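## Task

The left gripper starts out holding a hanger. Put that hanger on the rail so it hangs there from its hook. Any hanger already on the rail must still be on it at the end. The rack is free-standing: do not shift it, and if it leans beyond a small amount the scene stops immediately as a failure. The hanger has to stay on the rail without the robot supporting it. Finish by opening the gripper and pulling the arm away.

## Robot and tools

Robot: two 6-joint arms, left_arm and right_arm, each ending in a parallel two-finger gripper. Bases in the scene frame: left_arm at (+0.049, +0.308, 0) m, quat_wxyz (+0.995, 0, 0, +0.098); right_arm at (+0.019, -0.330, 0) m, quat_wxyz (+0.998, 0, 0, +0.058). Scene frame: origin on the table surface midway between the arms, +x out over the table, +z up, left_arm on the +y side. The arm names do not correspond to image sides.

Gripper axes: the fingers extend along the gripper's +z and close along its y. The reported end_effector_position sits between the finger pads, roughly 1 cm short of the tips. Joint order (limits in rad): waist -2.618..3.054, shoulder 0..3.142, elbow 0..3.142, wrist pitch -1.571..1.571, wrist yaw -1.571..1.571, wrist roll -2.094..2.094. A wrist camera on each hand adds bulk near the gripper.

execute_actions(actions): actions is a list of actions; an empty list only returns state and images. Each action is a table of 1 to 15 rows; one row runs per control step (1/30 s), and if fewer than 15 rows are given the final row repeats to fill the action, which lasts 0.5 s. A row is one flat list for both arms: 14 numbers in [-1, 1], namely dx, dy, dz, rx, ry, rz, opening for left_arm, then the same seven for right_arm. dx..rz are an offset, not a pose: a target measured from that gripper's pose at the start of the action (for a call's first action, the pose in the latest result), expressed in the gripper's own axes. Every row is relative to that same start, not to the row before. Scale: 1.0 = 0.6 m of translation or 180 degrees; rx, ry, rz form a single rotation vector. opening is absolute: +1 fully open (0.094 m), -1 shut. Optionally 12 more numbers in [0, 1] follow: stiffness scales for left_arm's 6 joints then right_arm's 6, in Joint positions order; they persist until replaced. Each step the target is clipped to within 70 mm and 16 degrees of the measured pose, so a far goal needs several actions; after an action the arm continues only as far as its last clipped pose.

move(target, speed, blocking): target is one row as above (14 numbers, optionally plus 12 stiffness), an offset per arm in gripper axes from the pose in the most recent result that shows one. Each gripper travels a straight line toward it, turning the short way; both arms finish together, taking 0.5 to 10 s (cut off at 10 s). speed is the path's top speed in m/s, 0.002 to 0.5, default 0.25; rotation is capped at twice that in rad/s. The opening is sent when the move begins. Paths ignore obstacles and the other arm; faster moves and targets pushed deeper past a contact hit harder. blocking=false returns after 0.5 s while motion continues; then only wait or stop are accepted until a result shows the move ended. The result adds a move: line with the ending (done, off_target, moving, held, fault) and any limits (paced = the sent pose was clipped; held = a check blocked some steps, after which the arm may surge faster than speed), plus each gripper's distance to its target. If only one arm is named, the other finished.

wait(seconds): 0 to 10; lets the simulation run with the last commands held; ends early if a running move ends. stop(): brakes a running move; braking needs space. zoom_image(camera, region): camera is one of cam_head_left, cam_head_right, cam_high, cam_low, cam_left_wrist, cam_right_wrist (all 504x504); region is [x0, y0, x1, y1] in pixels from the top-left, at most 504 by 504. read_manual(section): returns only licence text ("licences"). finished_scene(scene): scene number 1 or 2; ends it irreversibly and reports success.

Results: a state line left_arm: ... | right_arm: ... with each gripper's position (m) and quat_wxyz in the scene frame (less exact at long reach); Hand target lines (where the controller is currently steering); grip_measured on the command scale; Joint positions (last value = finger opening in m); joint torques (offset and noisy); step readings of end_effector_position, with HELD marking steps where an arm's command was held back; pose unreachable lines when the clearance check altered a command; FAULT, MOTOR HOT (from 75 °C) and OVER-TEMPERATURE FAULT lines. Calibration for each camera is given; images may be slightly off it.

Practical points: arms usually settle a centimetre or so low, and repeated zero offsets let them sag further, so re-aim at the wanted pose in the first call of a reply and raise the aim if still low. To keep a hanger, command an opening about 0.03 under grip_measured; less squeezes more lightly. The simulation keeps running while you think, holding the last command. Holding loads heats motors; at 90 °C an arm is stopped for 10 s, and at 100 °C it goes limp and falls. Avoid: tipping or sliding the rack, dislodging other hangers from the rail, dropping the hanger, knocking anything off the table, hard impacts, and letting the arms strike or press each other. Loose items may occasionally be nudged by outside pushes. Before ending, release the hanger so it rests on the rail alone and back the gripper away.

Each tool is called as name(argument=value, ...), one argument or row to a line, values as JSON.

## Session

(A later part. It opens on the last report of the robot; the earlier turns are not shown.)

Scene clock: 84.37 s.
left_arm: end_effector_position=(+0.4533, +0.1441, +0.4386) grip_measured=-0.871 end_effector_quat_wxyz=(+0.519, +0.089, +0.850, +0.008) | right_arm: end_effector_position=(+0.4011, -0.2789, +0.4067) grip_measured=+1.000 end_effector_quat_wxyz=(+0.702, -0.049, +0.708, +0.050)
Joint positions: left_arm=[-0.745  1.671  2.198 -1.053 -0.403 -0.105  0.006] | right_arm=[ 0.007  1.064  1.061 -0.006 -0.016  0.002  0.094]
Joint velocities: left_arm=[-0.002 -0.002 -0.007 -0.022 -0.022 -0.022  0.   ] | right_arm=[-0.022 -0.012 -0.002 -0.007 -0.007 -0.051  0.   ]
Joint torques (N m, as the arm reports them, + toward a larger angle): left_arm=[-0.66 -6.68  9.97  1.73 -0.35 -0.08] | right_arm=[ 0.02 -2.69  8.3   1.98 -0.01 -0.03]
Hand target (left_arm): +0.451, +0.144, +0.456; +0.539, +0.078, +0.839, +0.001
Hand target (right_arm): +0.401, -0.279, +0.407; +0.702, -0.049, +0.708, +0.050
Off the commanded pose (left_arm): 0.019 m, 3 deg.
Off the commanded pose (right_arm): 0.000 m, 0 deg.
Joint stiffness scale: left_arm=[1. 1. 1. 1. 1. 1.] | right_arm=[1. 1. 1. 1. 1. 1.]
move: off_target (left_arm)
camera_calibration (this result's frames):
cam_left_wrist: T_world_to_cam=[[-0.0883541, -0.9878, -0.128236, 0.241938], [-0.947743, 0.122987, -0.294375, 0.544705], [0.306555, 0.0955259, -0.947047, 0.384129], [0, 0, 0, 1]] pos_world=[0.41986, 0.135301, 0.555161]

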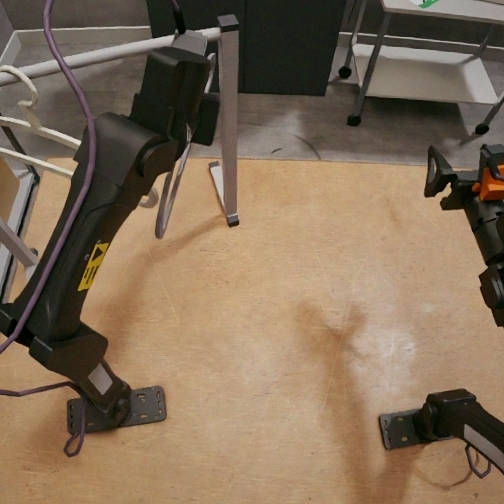

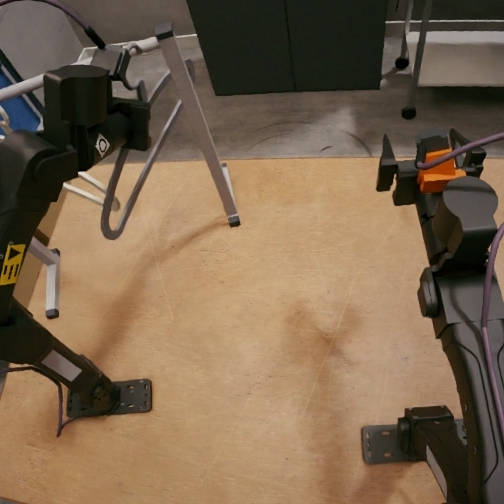

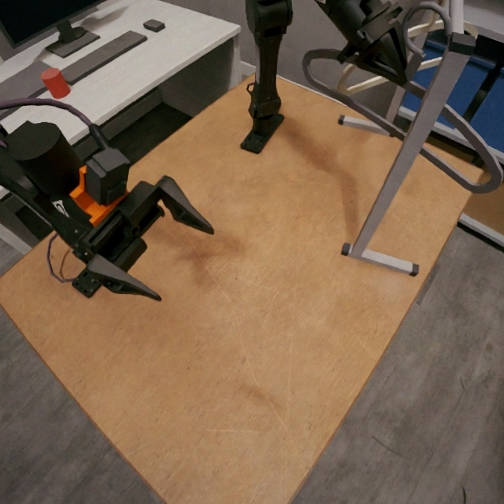

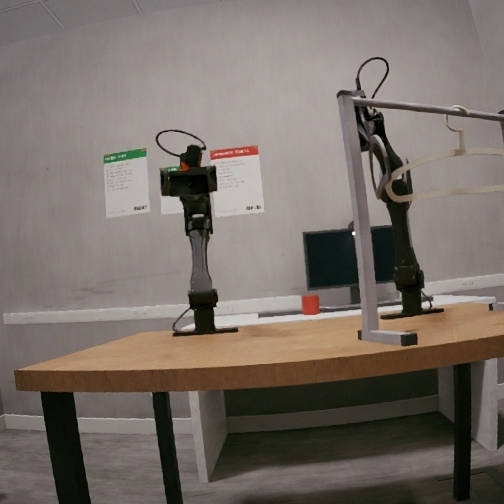

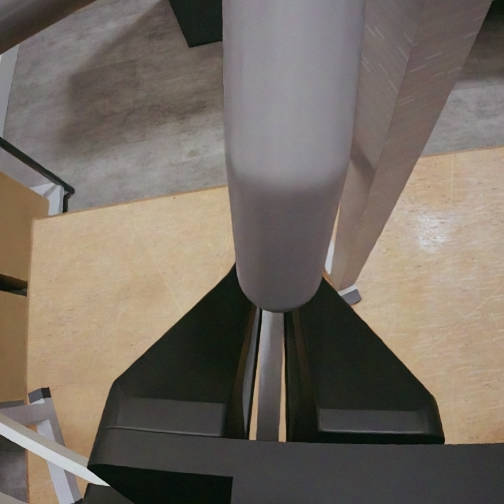

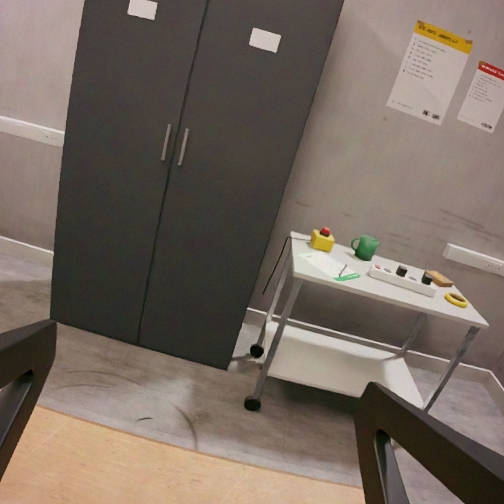

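move(
  target=[-0.075,0.01,-0.012,0,0,0,-1,0,0,0,0,0,0,1],
  speed=0.04,
)

move(
  target=[-0.05,0.01,0.075,0,0,0,-1,0,0,0,0,0,0,1],
  speed=0.04,
)

zoom_image(
  camera="cam_high",
  region=[304,0,504,160],
)

zoom_image(
  camera="cam_low",
  region=[300,40,504,240],
)

Scene clock: 92.60 s.
left_arm: end_effector_position=(+0.4675, +0.1385, +0.4675) grip_measured=-0.871 end_effector_quat_wxyz=(+0.520, +0.096, +0.849, +0.008) | right_arm: end_effector_position=(+0.4011, -0.2789, +0.4067) grip_measured=+1.000 end_effector_quat_wxyz=(+0.702, -0.049, +0.708, +0.050)
Joint positions: left_arm=[-0.732  1.987  2.841 -1.374 -0.385 -0.084  0.006] | right_arm=[ 0.007  1.064  1.061 -0.006 -0.016  0.002  0.094]
Joint velocities: left_arm=[-0.017  0.022  0.002 -0.022  0.037 -0.037 -0.001] | right_arm=[ 0.017  0.002 -0.022 -0.022 -0.007 -0.022  0.   ]
Joint torques (N m, as the arm reports them, + toward a larger angle): left_arm=[ 0.84 -7.92  8.05  1.71 -0.12  0.09] | right_arm=[-0.07 -2.68  8.32  1.97 -0.02 -0.03]
Hand target (left_arm): +0.467, +0.144, +0.481; +0.537, +0.090, +0.838, +0.004
Hand target (right_arm): +0.401, -0.279, +0.407; +0.702, -0.049, +0.708, +0.050
Off the commanded pose (left_arm): 0.015 m, 1 deg.
Off the commanded pose (right_arm): 0.000 m, 0 deg.
Joint stiffness scale: left_arm=[1. 1. 1. 1. 1. 1.] | right_arm=[1. 1. 1. 1. 1. 1.]
elbow stopped short (left arm): the move would have taken joint 3 (elbow) straighter than the controller allows; a more bent joint 3 avoids this.
move: off_target (left_arm)
camera_calibration (this result's frames):
cam_left_wrist: T_world_to_cam=[[-0.1007, -0.985542, -0.136261, 0.250625], [-0.945048, 0.137567, -0.296579, 0.565146], [0.311036, 0.098908, -0.945237, 0.404272], [0, 0, 0, 1]] pos_world=[0.433585, 0.12927, 0.583894]

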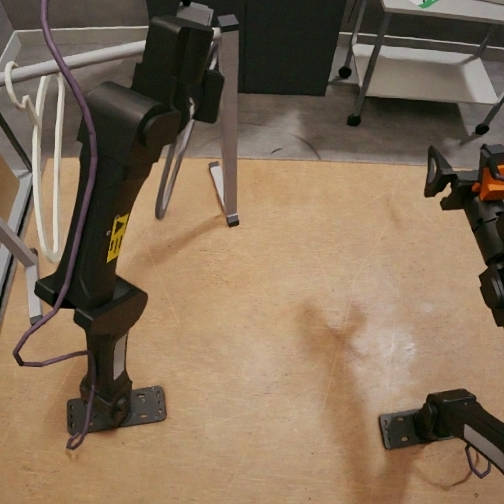

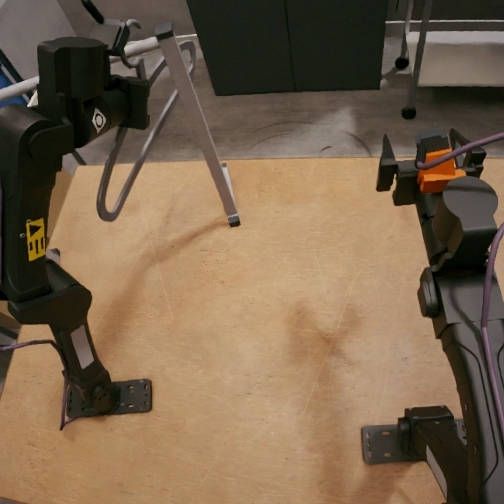

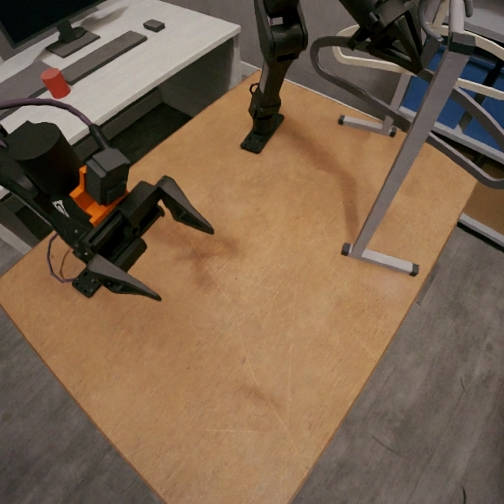

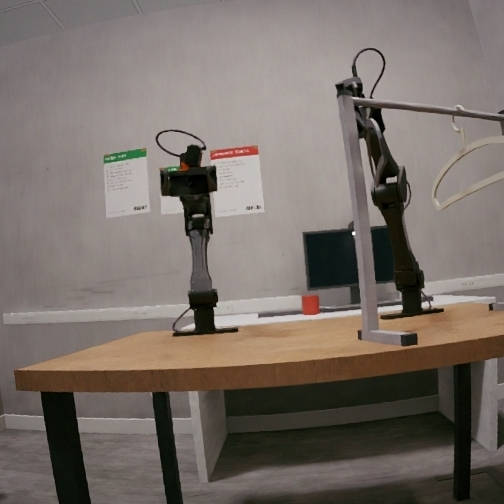

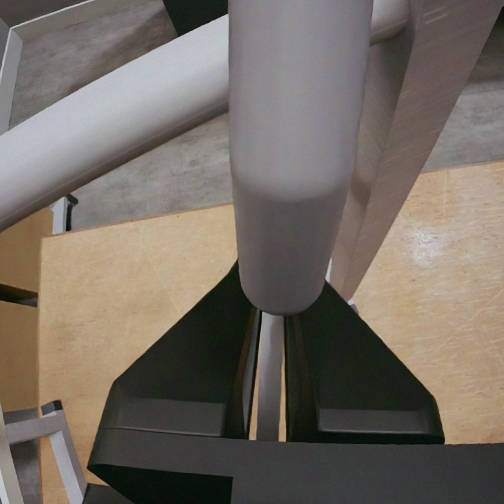

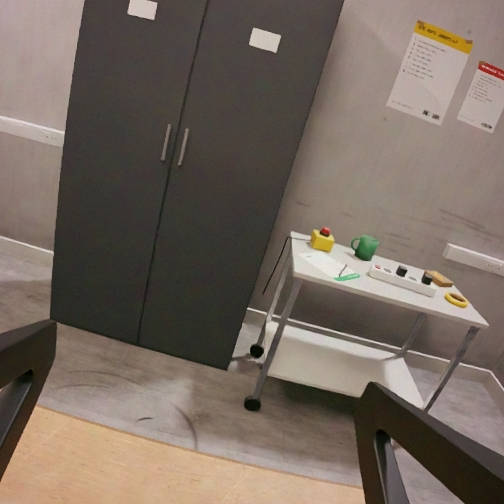

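Scene clock: 94.23 s.
left_arm: end_effector_position=(+0.5138, +0.1314, +0.4486) grip_measured=-0.871 end_effector_quat_wxyz=(+0.524, +0.111, +0.844, +0.009) | right_arm: end_effector_position=(+0.4011, -0.2789, +0.4067) grip_measured=+1.000 end_effector_quat_wxyz=(+0.702, -0.049, +0.708, +0.050)
Joint positions: left_arm=[-0.676  2.077  2.841 -1.258 -0.323 -0.022  0.006] | right_arm=[ 0.007  1.064  1.061 -0.006 -0.016  0.002  0.094]
Joint velocities: left_arm=[-0.002 -0.007  0.002 -0.051  0.007 -0.007  0.   ] | right_arm=[-0.017 -0.002 -0.032 -0.037 -0.007 -0.081  0.   ]
Joint torques (N m, as the arm reports them, + toward a larger angle): left_arm=[ 1.1  -9.03  8.53  2.2  -0.13  0.06] | right_arm=[-0.01 -2.69  8.35  1.97 -0.01 -0.01]
Hand target (left_arm): +0.519, +0.136, +0.473; +0.561, +0.098, +0.822, +0.001
Hand target (right_arm): +0.401, -0.279, +0.407; +0.702, -0.049, +0.708, +0.050
Off the commanded pose (left_arm): 0.027 m, 2 deg.
Off the commanded pose (right_arm): 0.000 m, 0 deg.
Joint stiffness scale: left_arm=[1. 1. 1. 1. 1. 1.] | right_arm=[1. 1. 1. 1. 1. 1.]
elbow stopped short (left arm): the move would have taken joint 3 (elbow) straighter than the controller allows; a more bent joint 3 avoids this.
move: off_target (left_arm)
camera_calibration (this result's frames):
cam_left_wrist: T_world_to_cam=[[-0.124125, -0.980236, -0.154049, 0.26502], [-0.937336, 0.16677, -0.305922, 0.600645], [0.325566, 0.106423, -0.939511, 0.361742], [0, 0, 0, 1]] pos_world=[0.478131, 0.121114, 0.564437]

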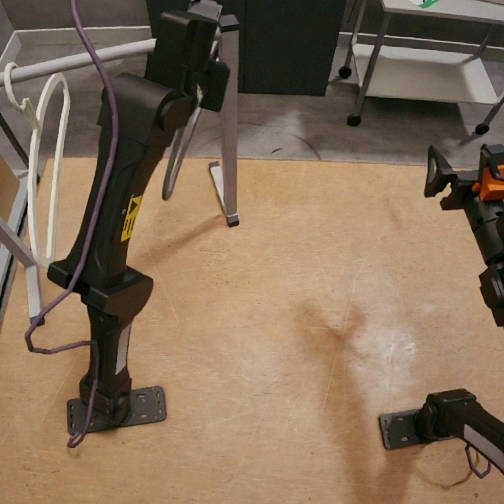

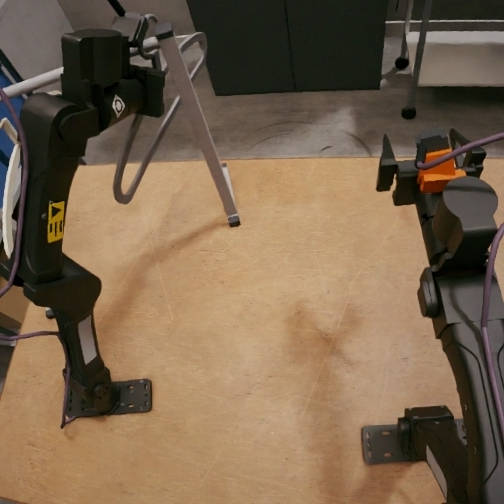

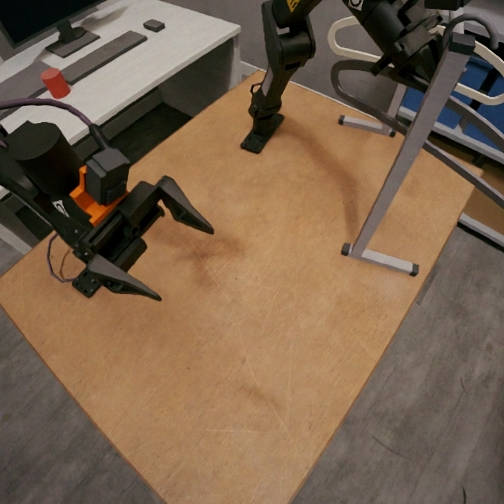

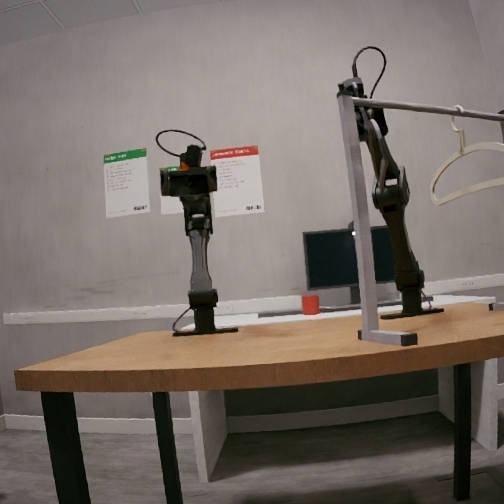

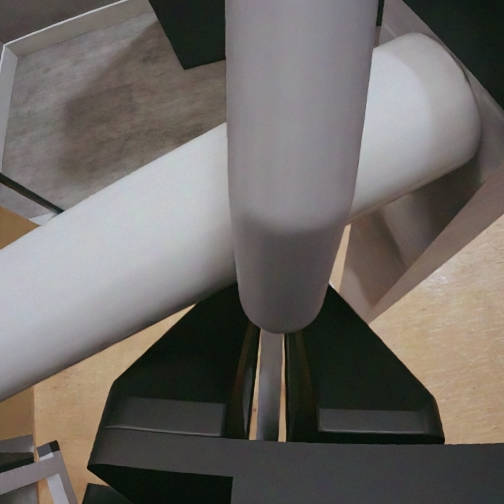

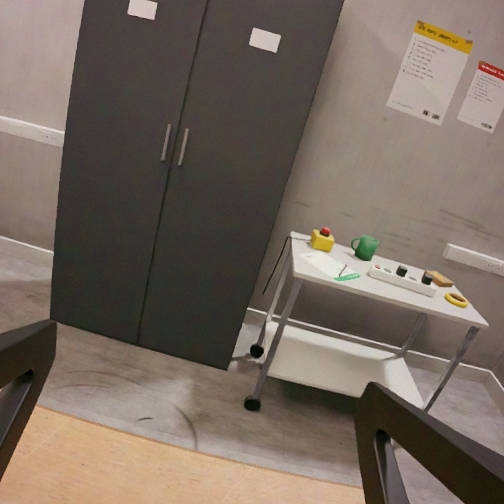

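Region (304, 0, 504, 160) of cam_high's 504x504 image, scaled by 2.520, with more detail than that image has; it fills the top 403 rows of this view, and the rest is white.

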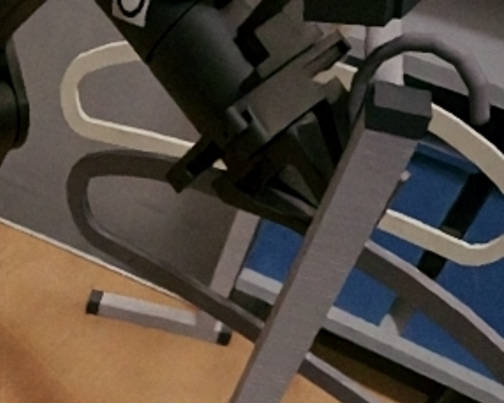

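Region (300, 40, 504, 240) of cam_low's 504x504 image, scaled by 2.471, with more detail than that image has; it fills the top 494 rows of this view, and the rest is white.

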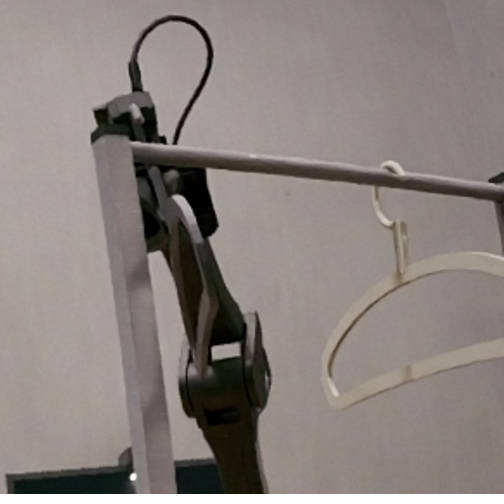

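Hook encloses the rail. Lower slightly, release.

move(
  target=[0.02,0.02,-0.012,0,0,0,-1,0,0,0,0,0,0,1],
  speed=0.03,
)

move(
  target=[0,0,0,0,0,0,0,0,0,0,0,0,0,1],
)

move(
  target=[0.06,0,-0.16,0,0,0,0,0,0,0,0,0,0,1],
  speed=0.06,
)

Scene clock: 99.30 s.
left_arm: end_effector_position=(+0.5058, +0.1380, +0.4280) grip_measured=-0.871 end_effector_quat_wxyz=(+0.504, +0.121, +0.855, +0.010) | right_arm: end_effector_position=(+0.4011, -0.2789, +0.4067) grip_measured=+1.000 end_effector_quat_wxyz=(+0.702, -0.049, +0.708, +0.050)
Joint positions: left_arm=[-0.663  1.9    2.474 -1.115 -0.299 -0.015  0.006] | right_arm=[ 0.007  1.064  1.061 -0.006 -0.016  0.002  0.094]
Joint velocities: left_arm=[ 0.012 -0.007 -0.022 -0.037  0.007 -0.007 -0.001] | right_arm=[-0.007 -0.002  0.012  0.051  0.037  0.066  0.   ]
Joint torques (N m, as the arm reports them, + toward a larger angle): left_arm=[  1.11 -10.81   5.49   1.89  -0.13   0.06] | right_arm=[-0.04 -2.71  8.34  1.97  0.   -0.02]
Hand target (left_arm): +0.504, +0.146, +0.443; +0.524, +0.112, +0.844, +0.009
Hand target (right_arm): +0.401, -0.279, +0.407; +0.702, -0.049, +0.708, +0.050
Off the commanded pose (left_arm): 0.017 m, 3 deg.
Off the commanded pose (right_arm): 0.000 m, 0 deg.
Joint stiffness scale: left_arm=[1. 1. 1. 1. 1. 1.] | right_arm=[1. 1. 1. 1. 1. 1.]
move: off_target (left_arm)
camera_calibration (this result's frames):
cam_left_wrist: T_world_to_cam=[[-0.142323, -0.97614, -0.163996, 0.280246], [-0.948353, 0.181929, -0.259861, 0.569491], [0.283497, 0.118542, -0.951618, 0.369041], [0, 0, 0, 1]] pos_world=[0.475342, 0.126205, 0.545134]

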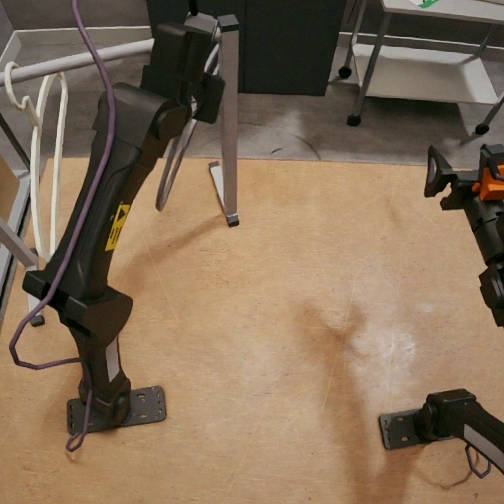

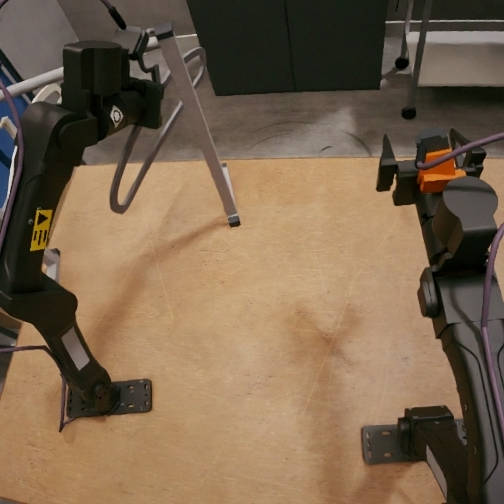

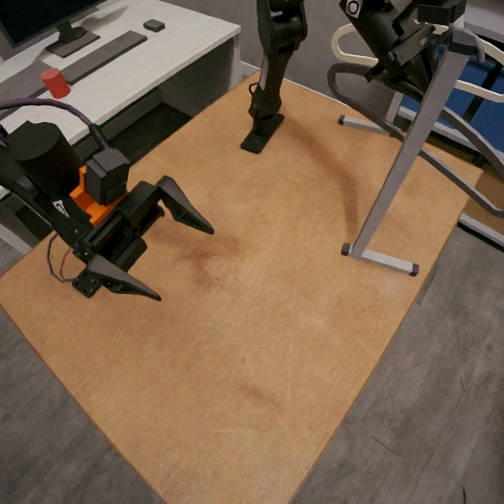

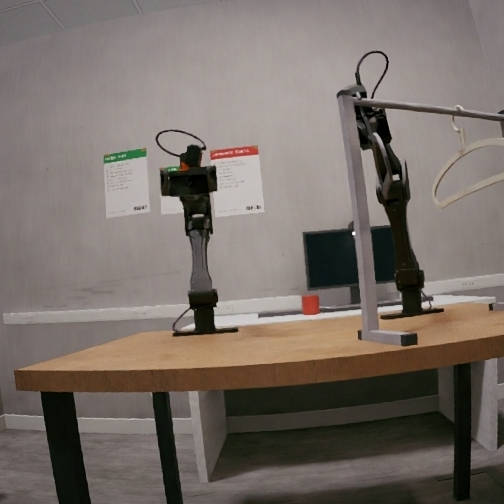

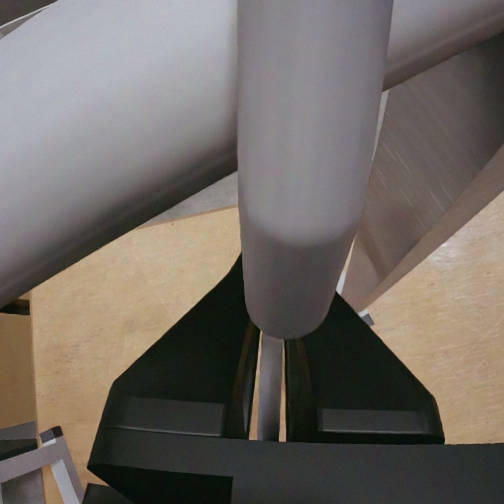

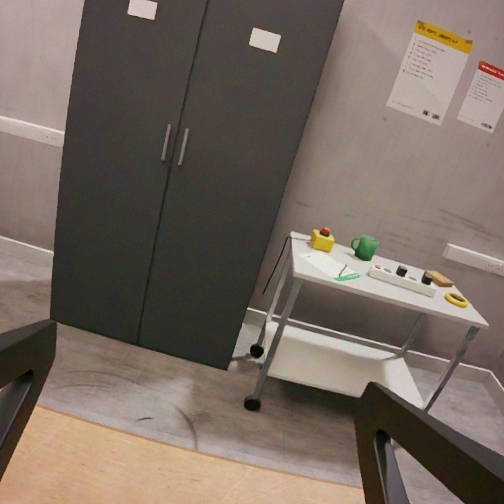

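Scene clock: 99.80 s.
left_arm: end_effector_position=(+0.5057, +0.1377, +0.4279) grip_measured=-0.003 end_effector_quat_wxyz=(+0.504, +0.121, +0.855, +0.009) | right_arm: end_effector_position=(+0.4011, -0.2789, +0.4067) grip_measured=+1.000 end_effector_quat_wxyz=(+0.702, -0.049, +0.708, +0.050)
Joint positions: left_arm=[-0.663  1.9    2.474 -1.115 -0.298 -0.015  0.047] | right_arm=[ 0.007  1.064  1.061 -0.006 -0.016  0.002  0.094]
Joint velocities: left_arm=[ 0.002  0.002  0.007 -0.007 -0.066  0.022  0.   ] | right_arm=[-0.012  0.002 -0.012 -0.007  0.066 -0.022  0.   ]
Joint torques (N m, as the arm reports them, + toward a larger angle): left_arm=[ 0.07 -8.47  6.51  1.57 -0.12  0.  ] | right_arm=[ 0.   -2.65  8.36  1.97  0.   -0.02]
Hand target (left_arm): +0.506, +0.138, +0.428; +0.504, +0.121, +0.855, +0.010
Hand target (right_arm): +0.401, -0.279, +0.407; +0.702, -0.049, +0.708, +0.050
Off the commanded pose (left_arm): 0.000 m, 0 deg.
Off the commanded pose (right_arm): 0.000 m, 0 deg.
Joint stiffness scale: left_arm=[1. 1. 1. 1. 1. 1.] | right_arm=[1. 1. 1. 1. 1. 1.]
move: done
camera_calibration (this result's frames):
cam_left_wrist: T_world_to_cam=[[-0.143991, -0.97605, -0.163076, 0.280344], [-0.948169, 0.183252, -0.259604, 0.569086], [0.28327, 0.117243, -0.951847, 0.369441], [0, 0, 0, 1]] pos_world=[0.475305, 0.126029, 0.545106]

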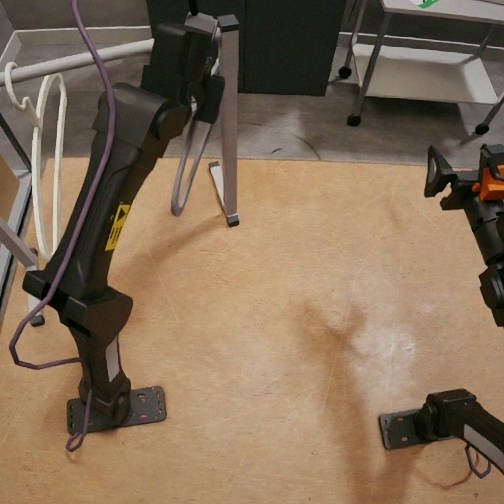

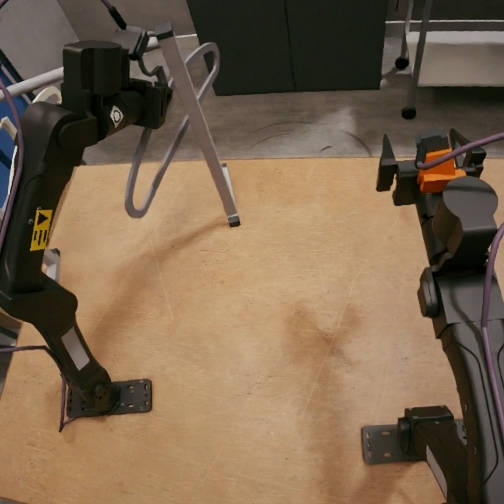

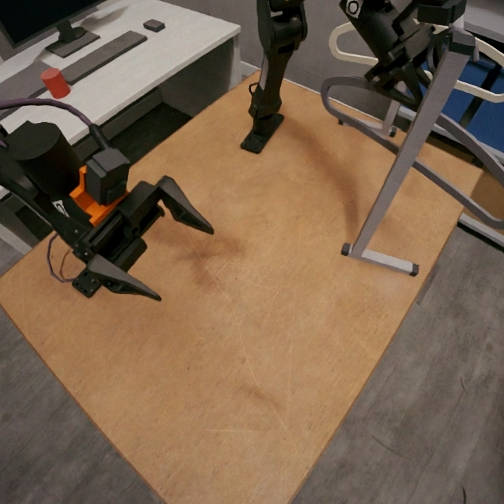

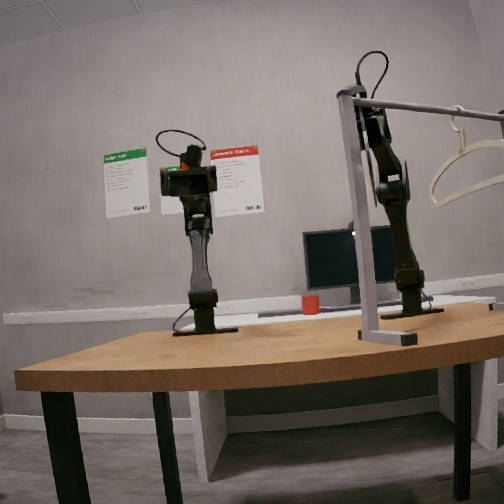

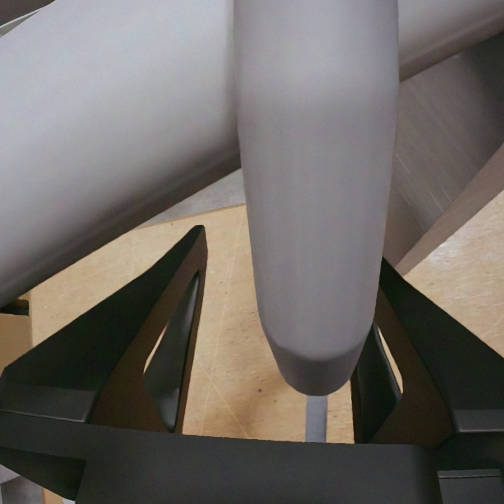

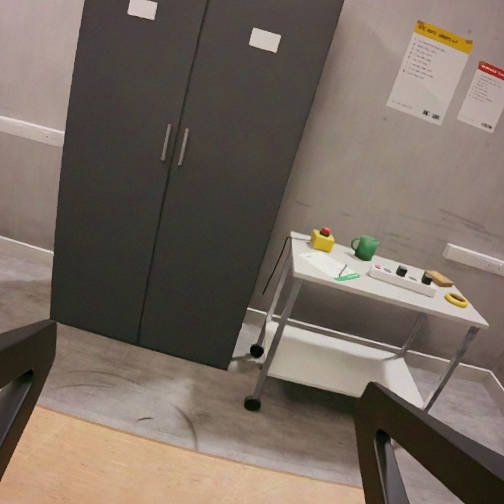

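Scene clock: 101.87 s.
left_arm: end_effector_position=(+0.4139, +0.1533, +0.4421) grip_measured=-0.003 end_effector_quat_wxyz=(+0.500, +0.125, +0.857, +0.009) | right_arm: end_effector_position=(+0.4011, -0.2789, +0.4067) grip_measured=+1.000 end_effector_quat_wxyz=(+0.702, -0.049, +0.708, +0.050)
Joint positions: left_arm=[-0.767  1.579  2.17  -1.16  -0.38  -0.069  0.047] | right_arm=[ 0.007  1.064  1.061 -0.006 -0.016  0.002  0.094]
Joint velocities: left_arm=[ 0.007 -0.012 -0.002 -0.022  0.051  0.007  0.001] | right_arm=[-0.002 -0.002 -0.002  0.022 -0.007 -0.051  0.   ]
Joint torques (N m, as the arm reports them, + toward a larger angle): left_arm=[-0.73 -7.43  5.21  1.5  -0.29 -0.1 ] | right_arm=[ 0.01 -2.69  8.39  1.97 -0.01 -0.01]
Hand target (left_arm): +0.407, +0.156, +0.445; +0.503, +0.121, +0.856, +0.008
Hand target (right_arm): +0.401, -0.279, +0.407; +0.702, -0.049, +0.708, +0.050
Off the commanded pose (left_arm): 0.008 m, 1 deg.
Off the commanded pose (right_arm): 0.000 m, 0 deg.
Joint stiffness scale: left_arm=[1. 1. 1. 1. 1. 1.] | right_arm=[1. 1. 1. 1. 1. 1.]
move: done
camera_calibration (this result's frames):
cam_left_wrist: T_world_to_cam=[[-0.152229, -0.974269, -0.16621, 0.289213], [-0.948931, 0.191095, -0.251025, 0.478161], [0.276328, 0.119508, -0.953604, 0.410363], [0, 0, 0, 1]] pos_world=[0.384373, 0.141356, 0.559425]

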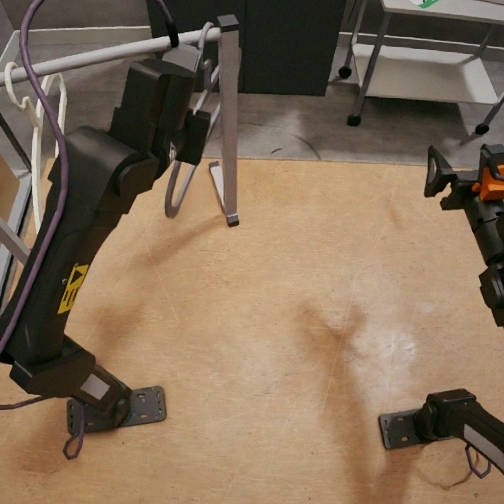

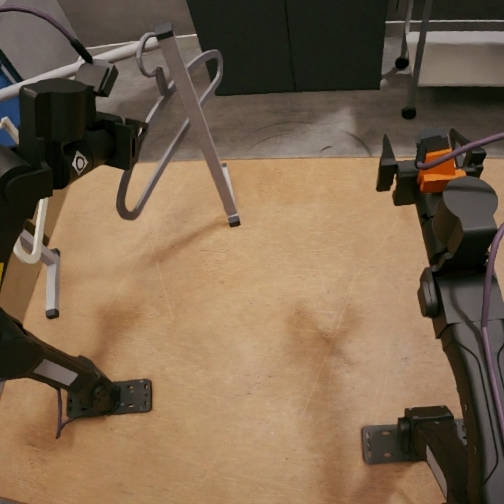

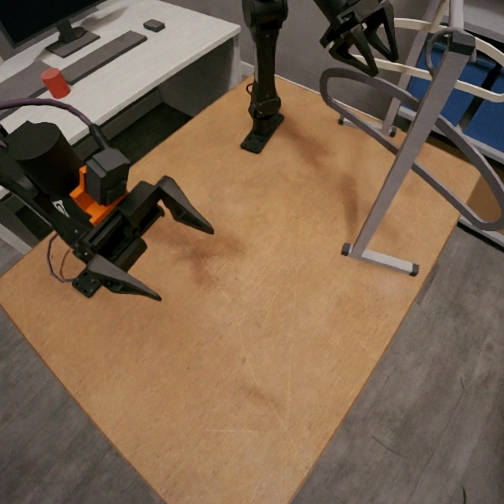

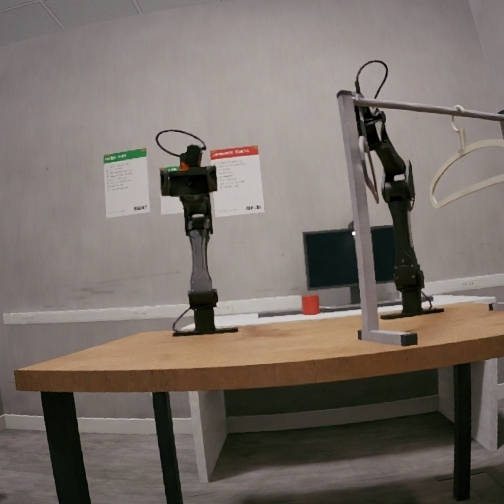

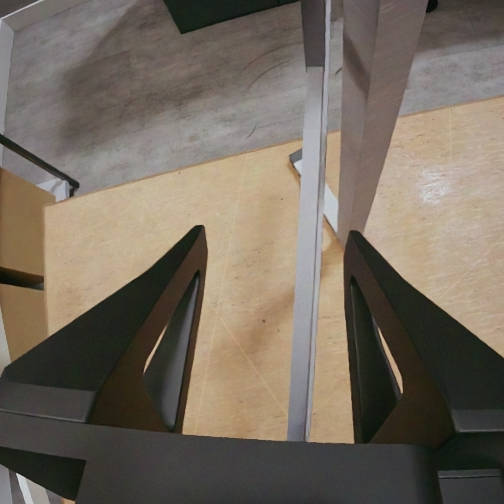

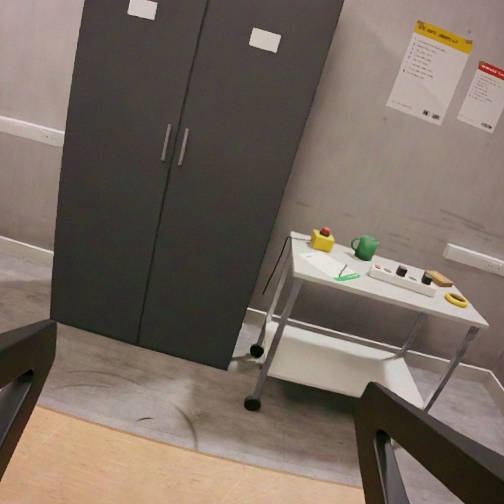

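Hung. Retreat clear.

move(
  target=[0.1,0,-0.3,0,0,0,1,0,0,0,0,0,0,1],
)

finished_scene(
  scene=1,
)

Scene clock: 106.23 s.
left_arm: end_effector_position=(+0.2334, +0.1880, +0.4840) grip_measured=+1.000 end_effector_quat_wxyz=(+0.546, +0.150, +0.822, -0.058) | right_arm: end_effector_position=(+0.4011, -0.2789, +0.4067) grip_measured=+1.000 end_effector_quat_wxyz=(+0.702, -0.049, +0.708, +0.050)
Joint positions: left_arm=[-1.419  1.195  2.123 -1.559 -0.832 -0.42   0.094] | right_arm=[ 0.007  1.064  1.061 -0.006 -0.016  0.002  0.094]
Joint velocities: left_arm=[-0.002  0.007 -0.012 -0.037  0.037 -0.022  0.   ] | right_arm=[-0.002 -0.007  0.002 -0.007  0.037  0.007  0.   ]
Joint torques (N m, as the arm reports them, + toward a larger angle): left_arm=[-0.7  -0.15  3.15  1.29 -0.49 -0.09] | right_arm=[-0.06 -2.77  8.35  1.98 -0.01 -0.02]
Hand target (left_arm): +0.234, +0.188, +0.481; +0.546, +0.150, +0.823, -0.049
Hand target (right_arm): +0.401, -0.279, +0.407; +0.702, -0.049, +0.708, +0.050
Off the commanded pose (left_arm): 0.004 m, 10 deg.
Off the commanded pose (right_arm): 0.000 m, 0 deg.
Joint stiffness scale: left_arm=[1. 1. 1. 1. 1. 1.] | right_arm=[1. 1. 1. 1. 1. 1.]
joint sent to its limit (left arm) — the command would take joint 4 (wrist pitch) past its lower limit, so that joint was sent only as far as its limit.
move: off_target (left_arm)
camera_calibration (this result's frames):
cam_left_wrist: T_world_to_cam=[[-0.255383, -0.962806, -0.0882324, 0.286627], [-0.891893, 0.269833, -0.362928, 0.336809], [0.373237, -0.0139917, -0.927631, 0.48601], [0, 0, 0, 1]] pos_world=[0.1922, 0.191884, 0.598364]

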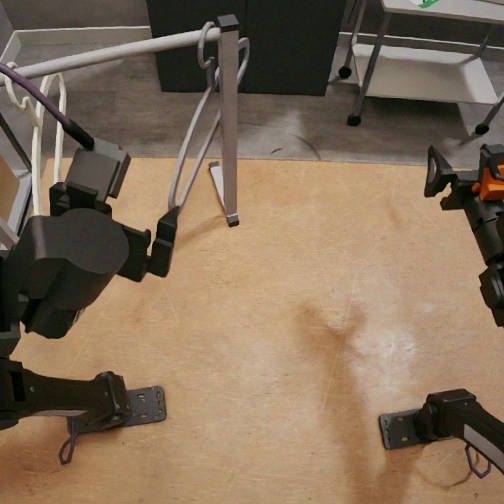

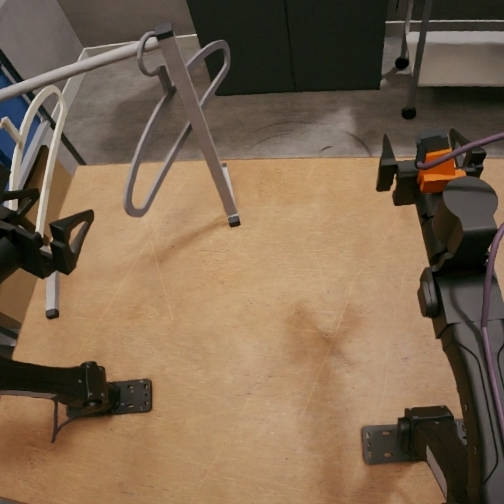

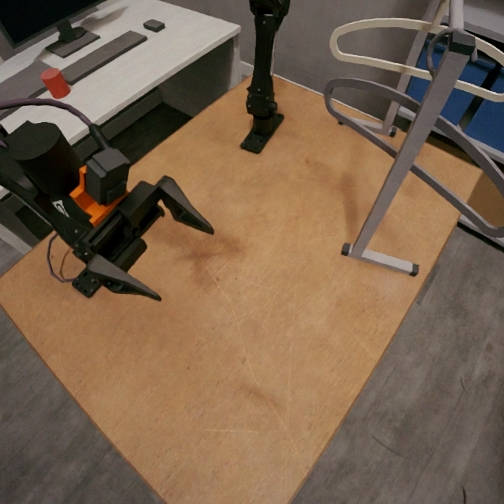

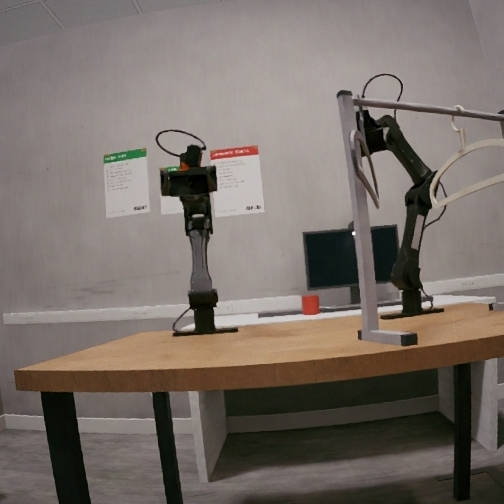

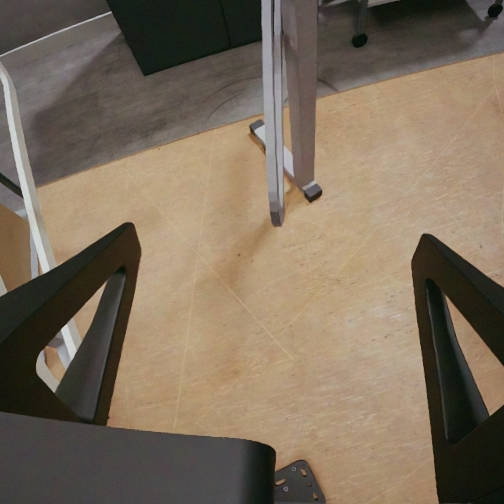

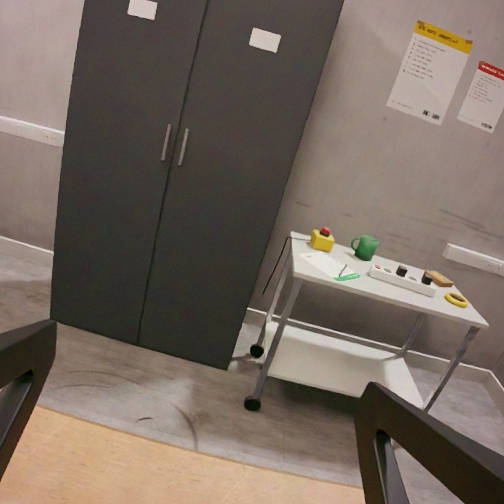

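The scene is finished: the task was done.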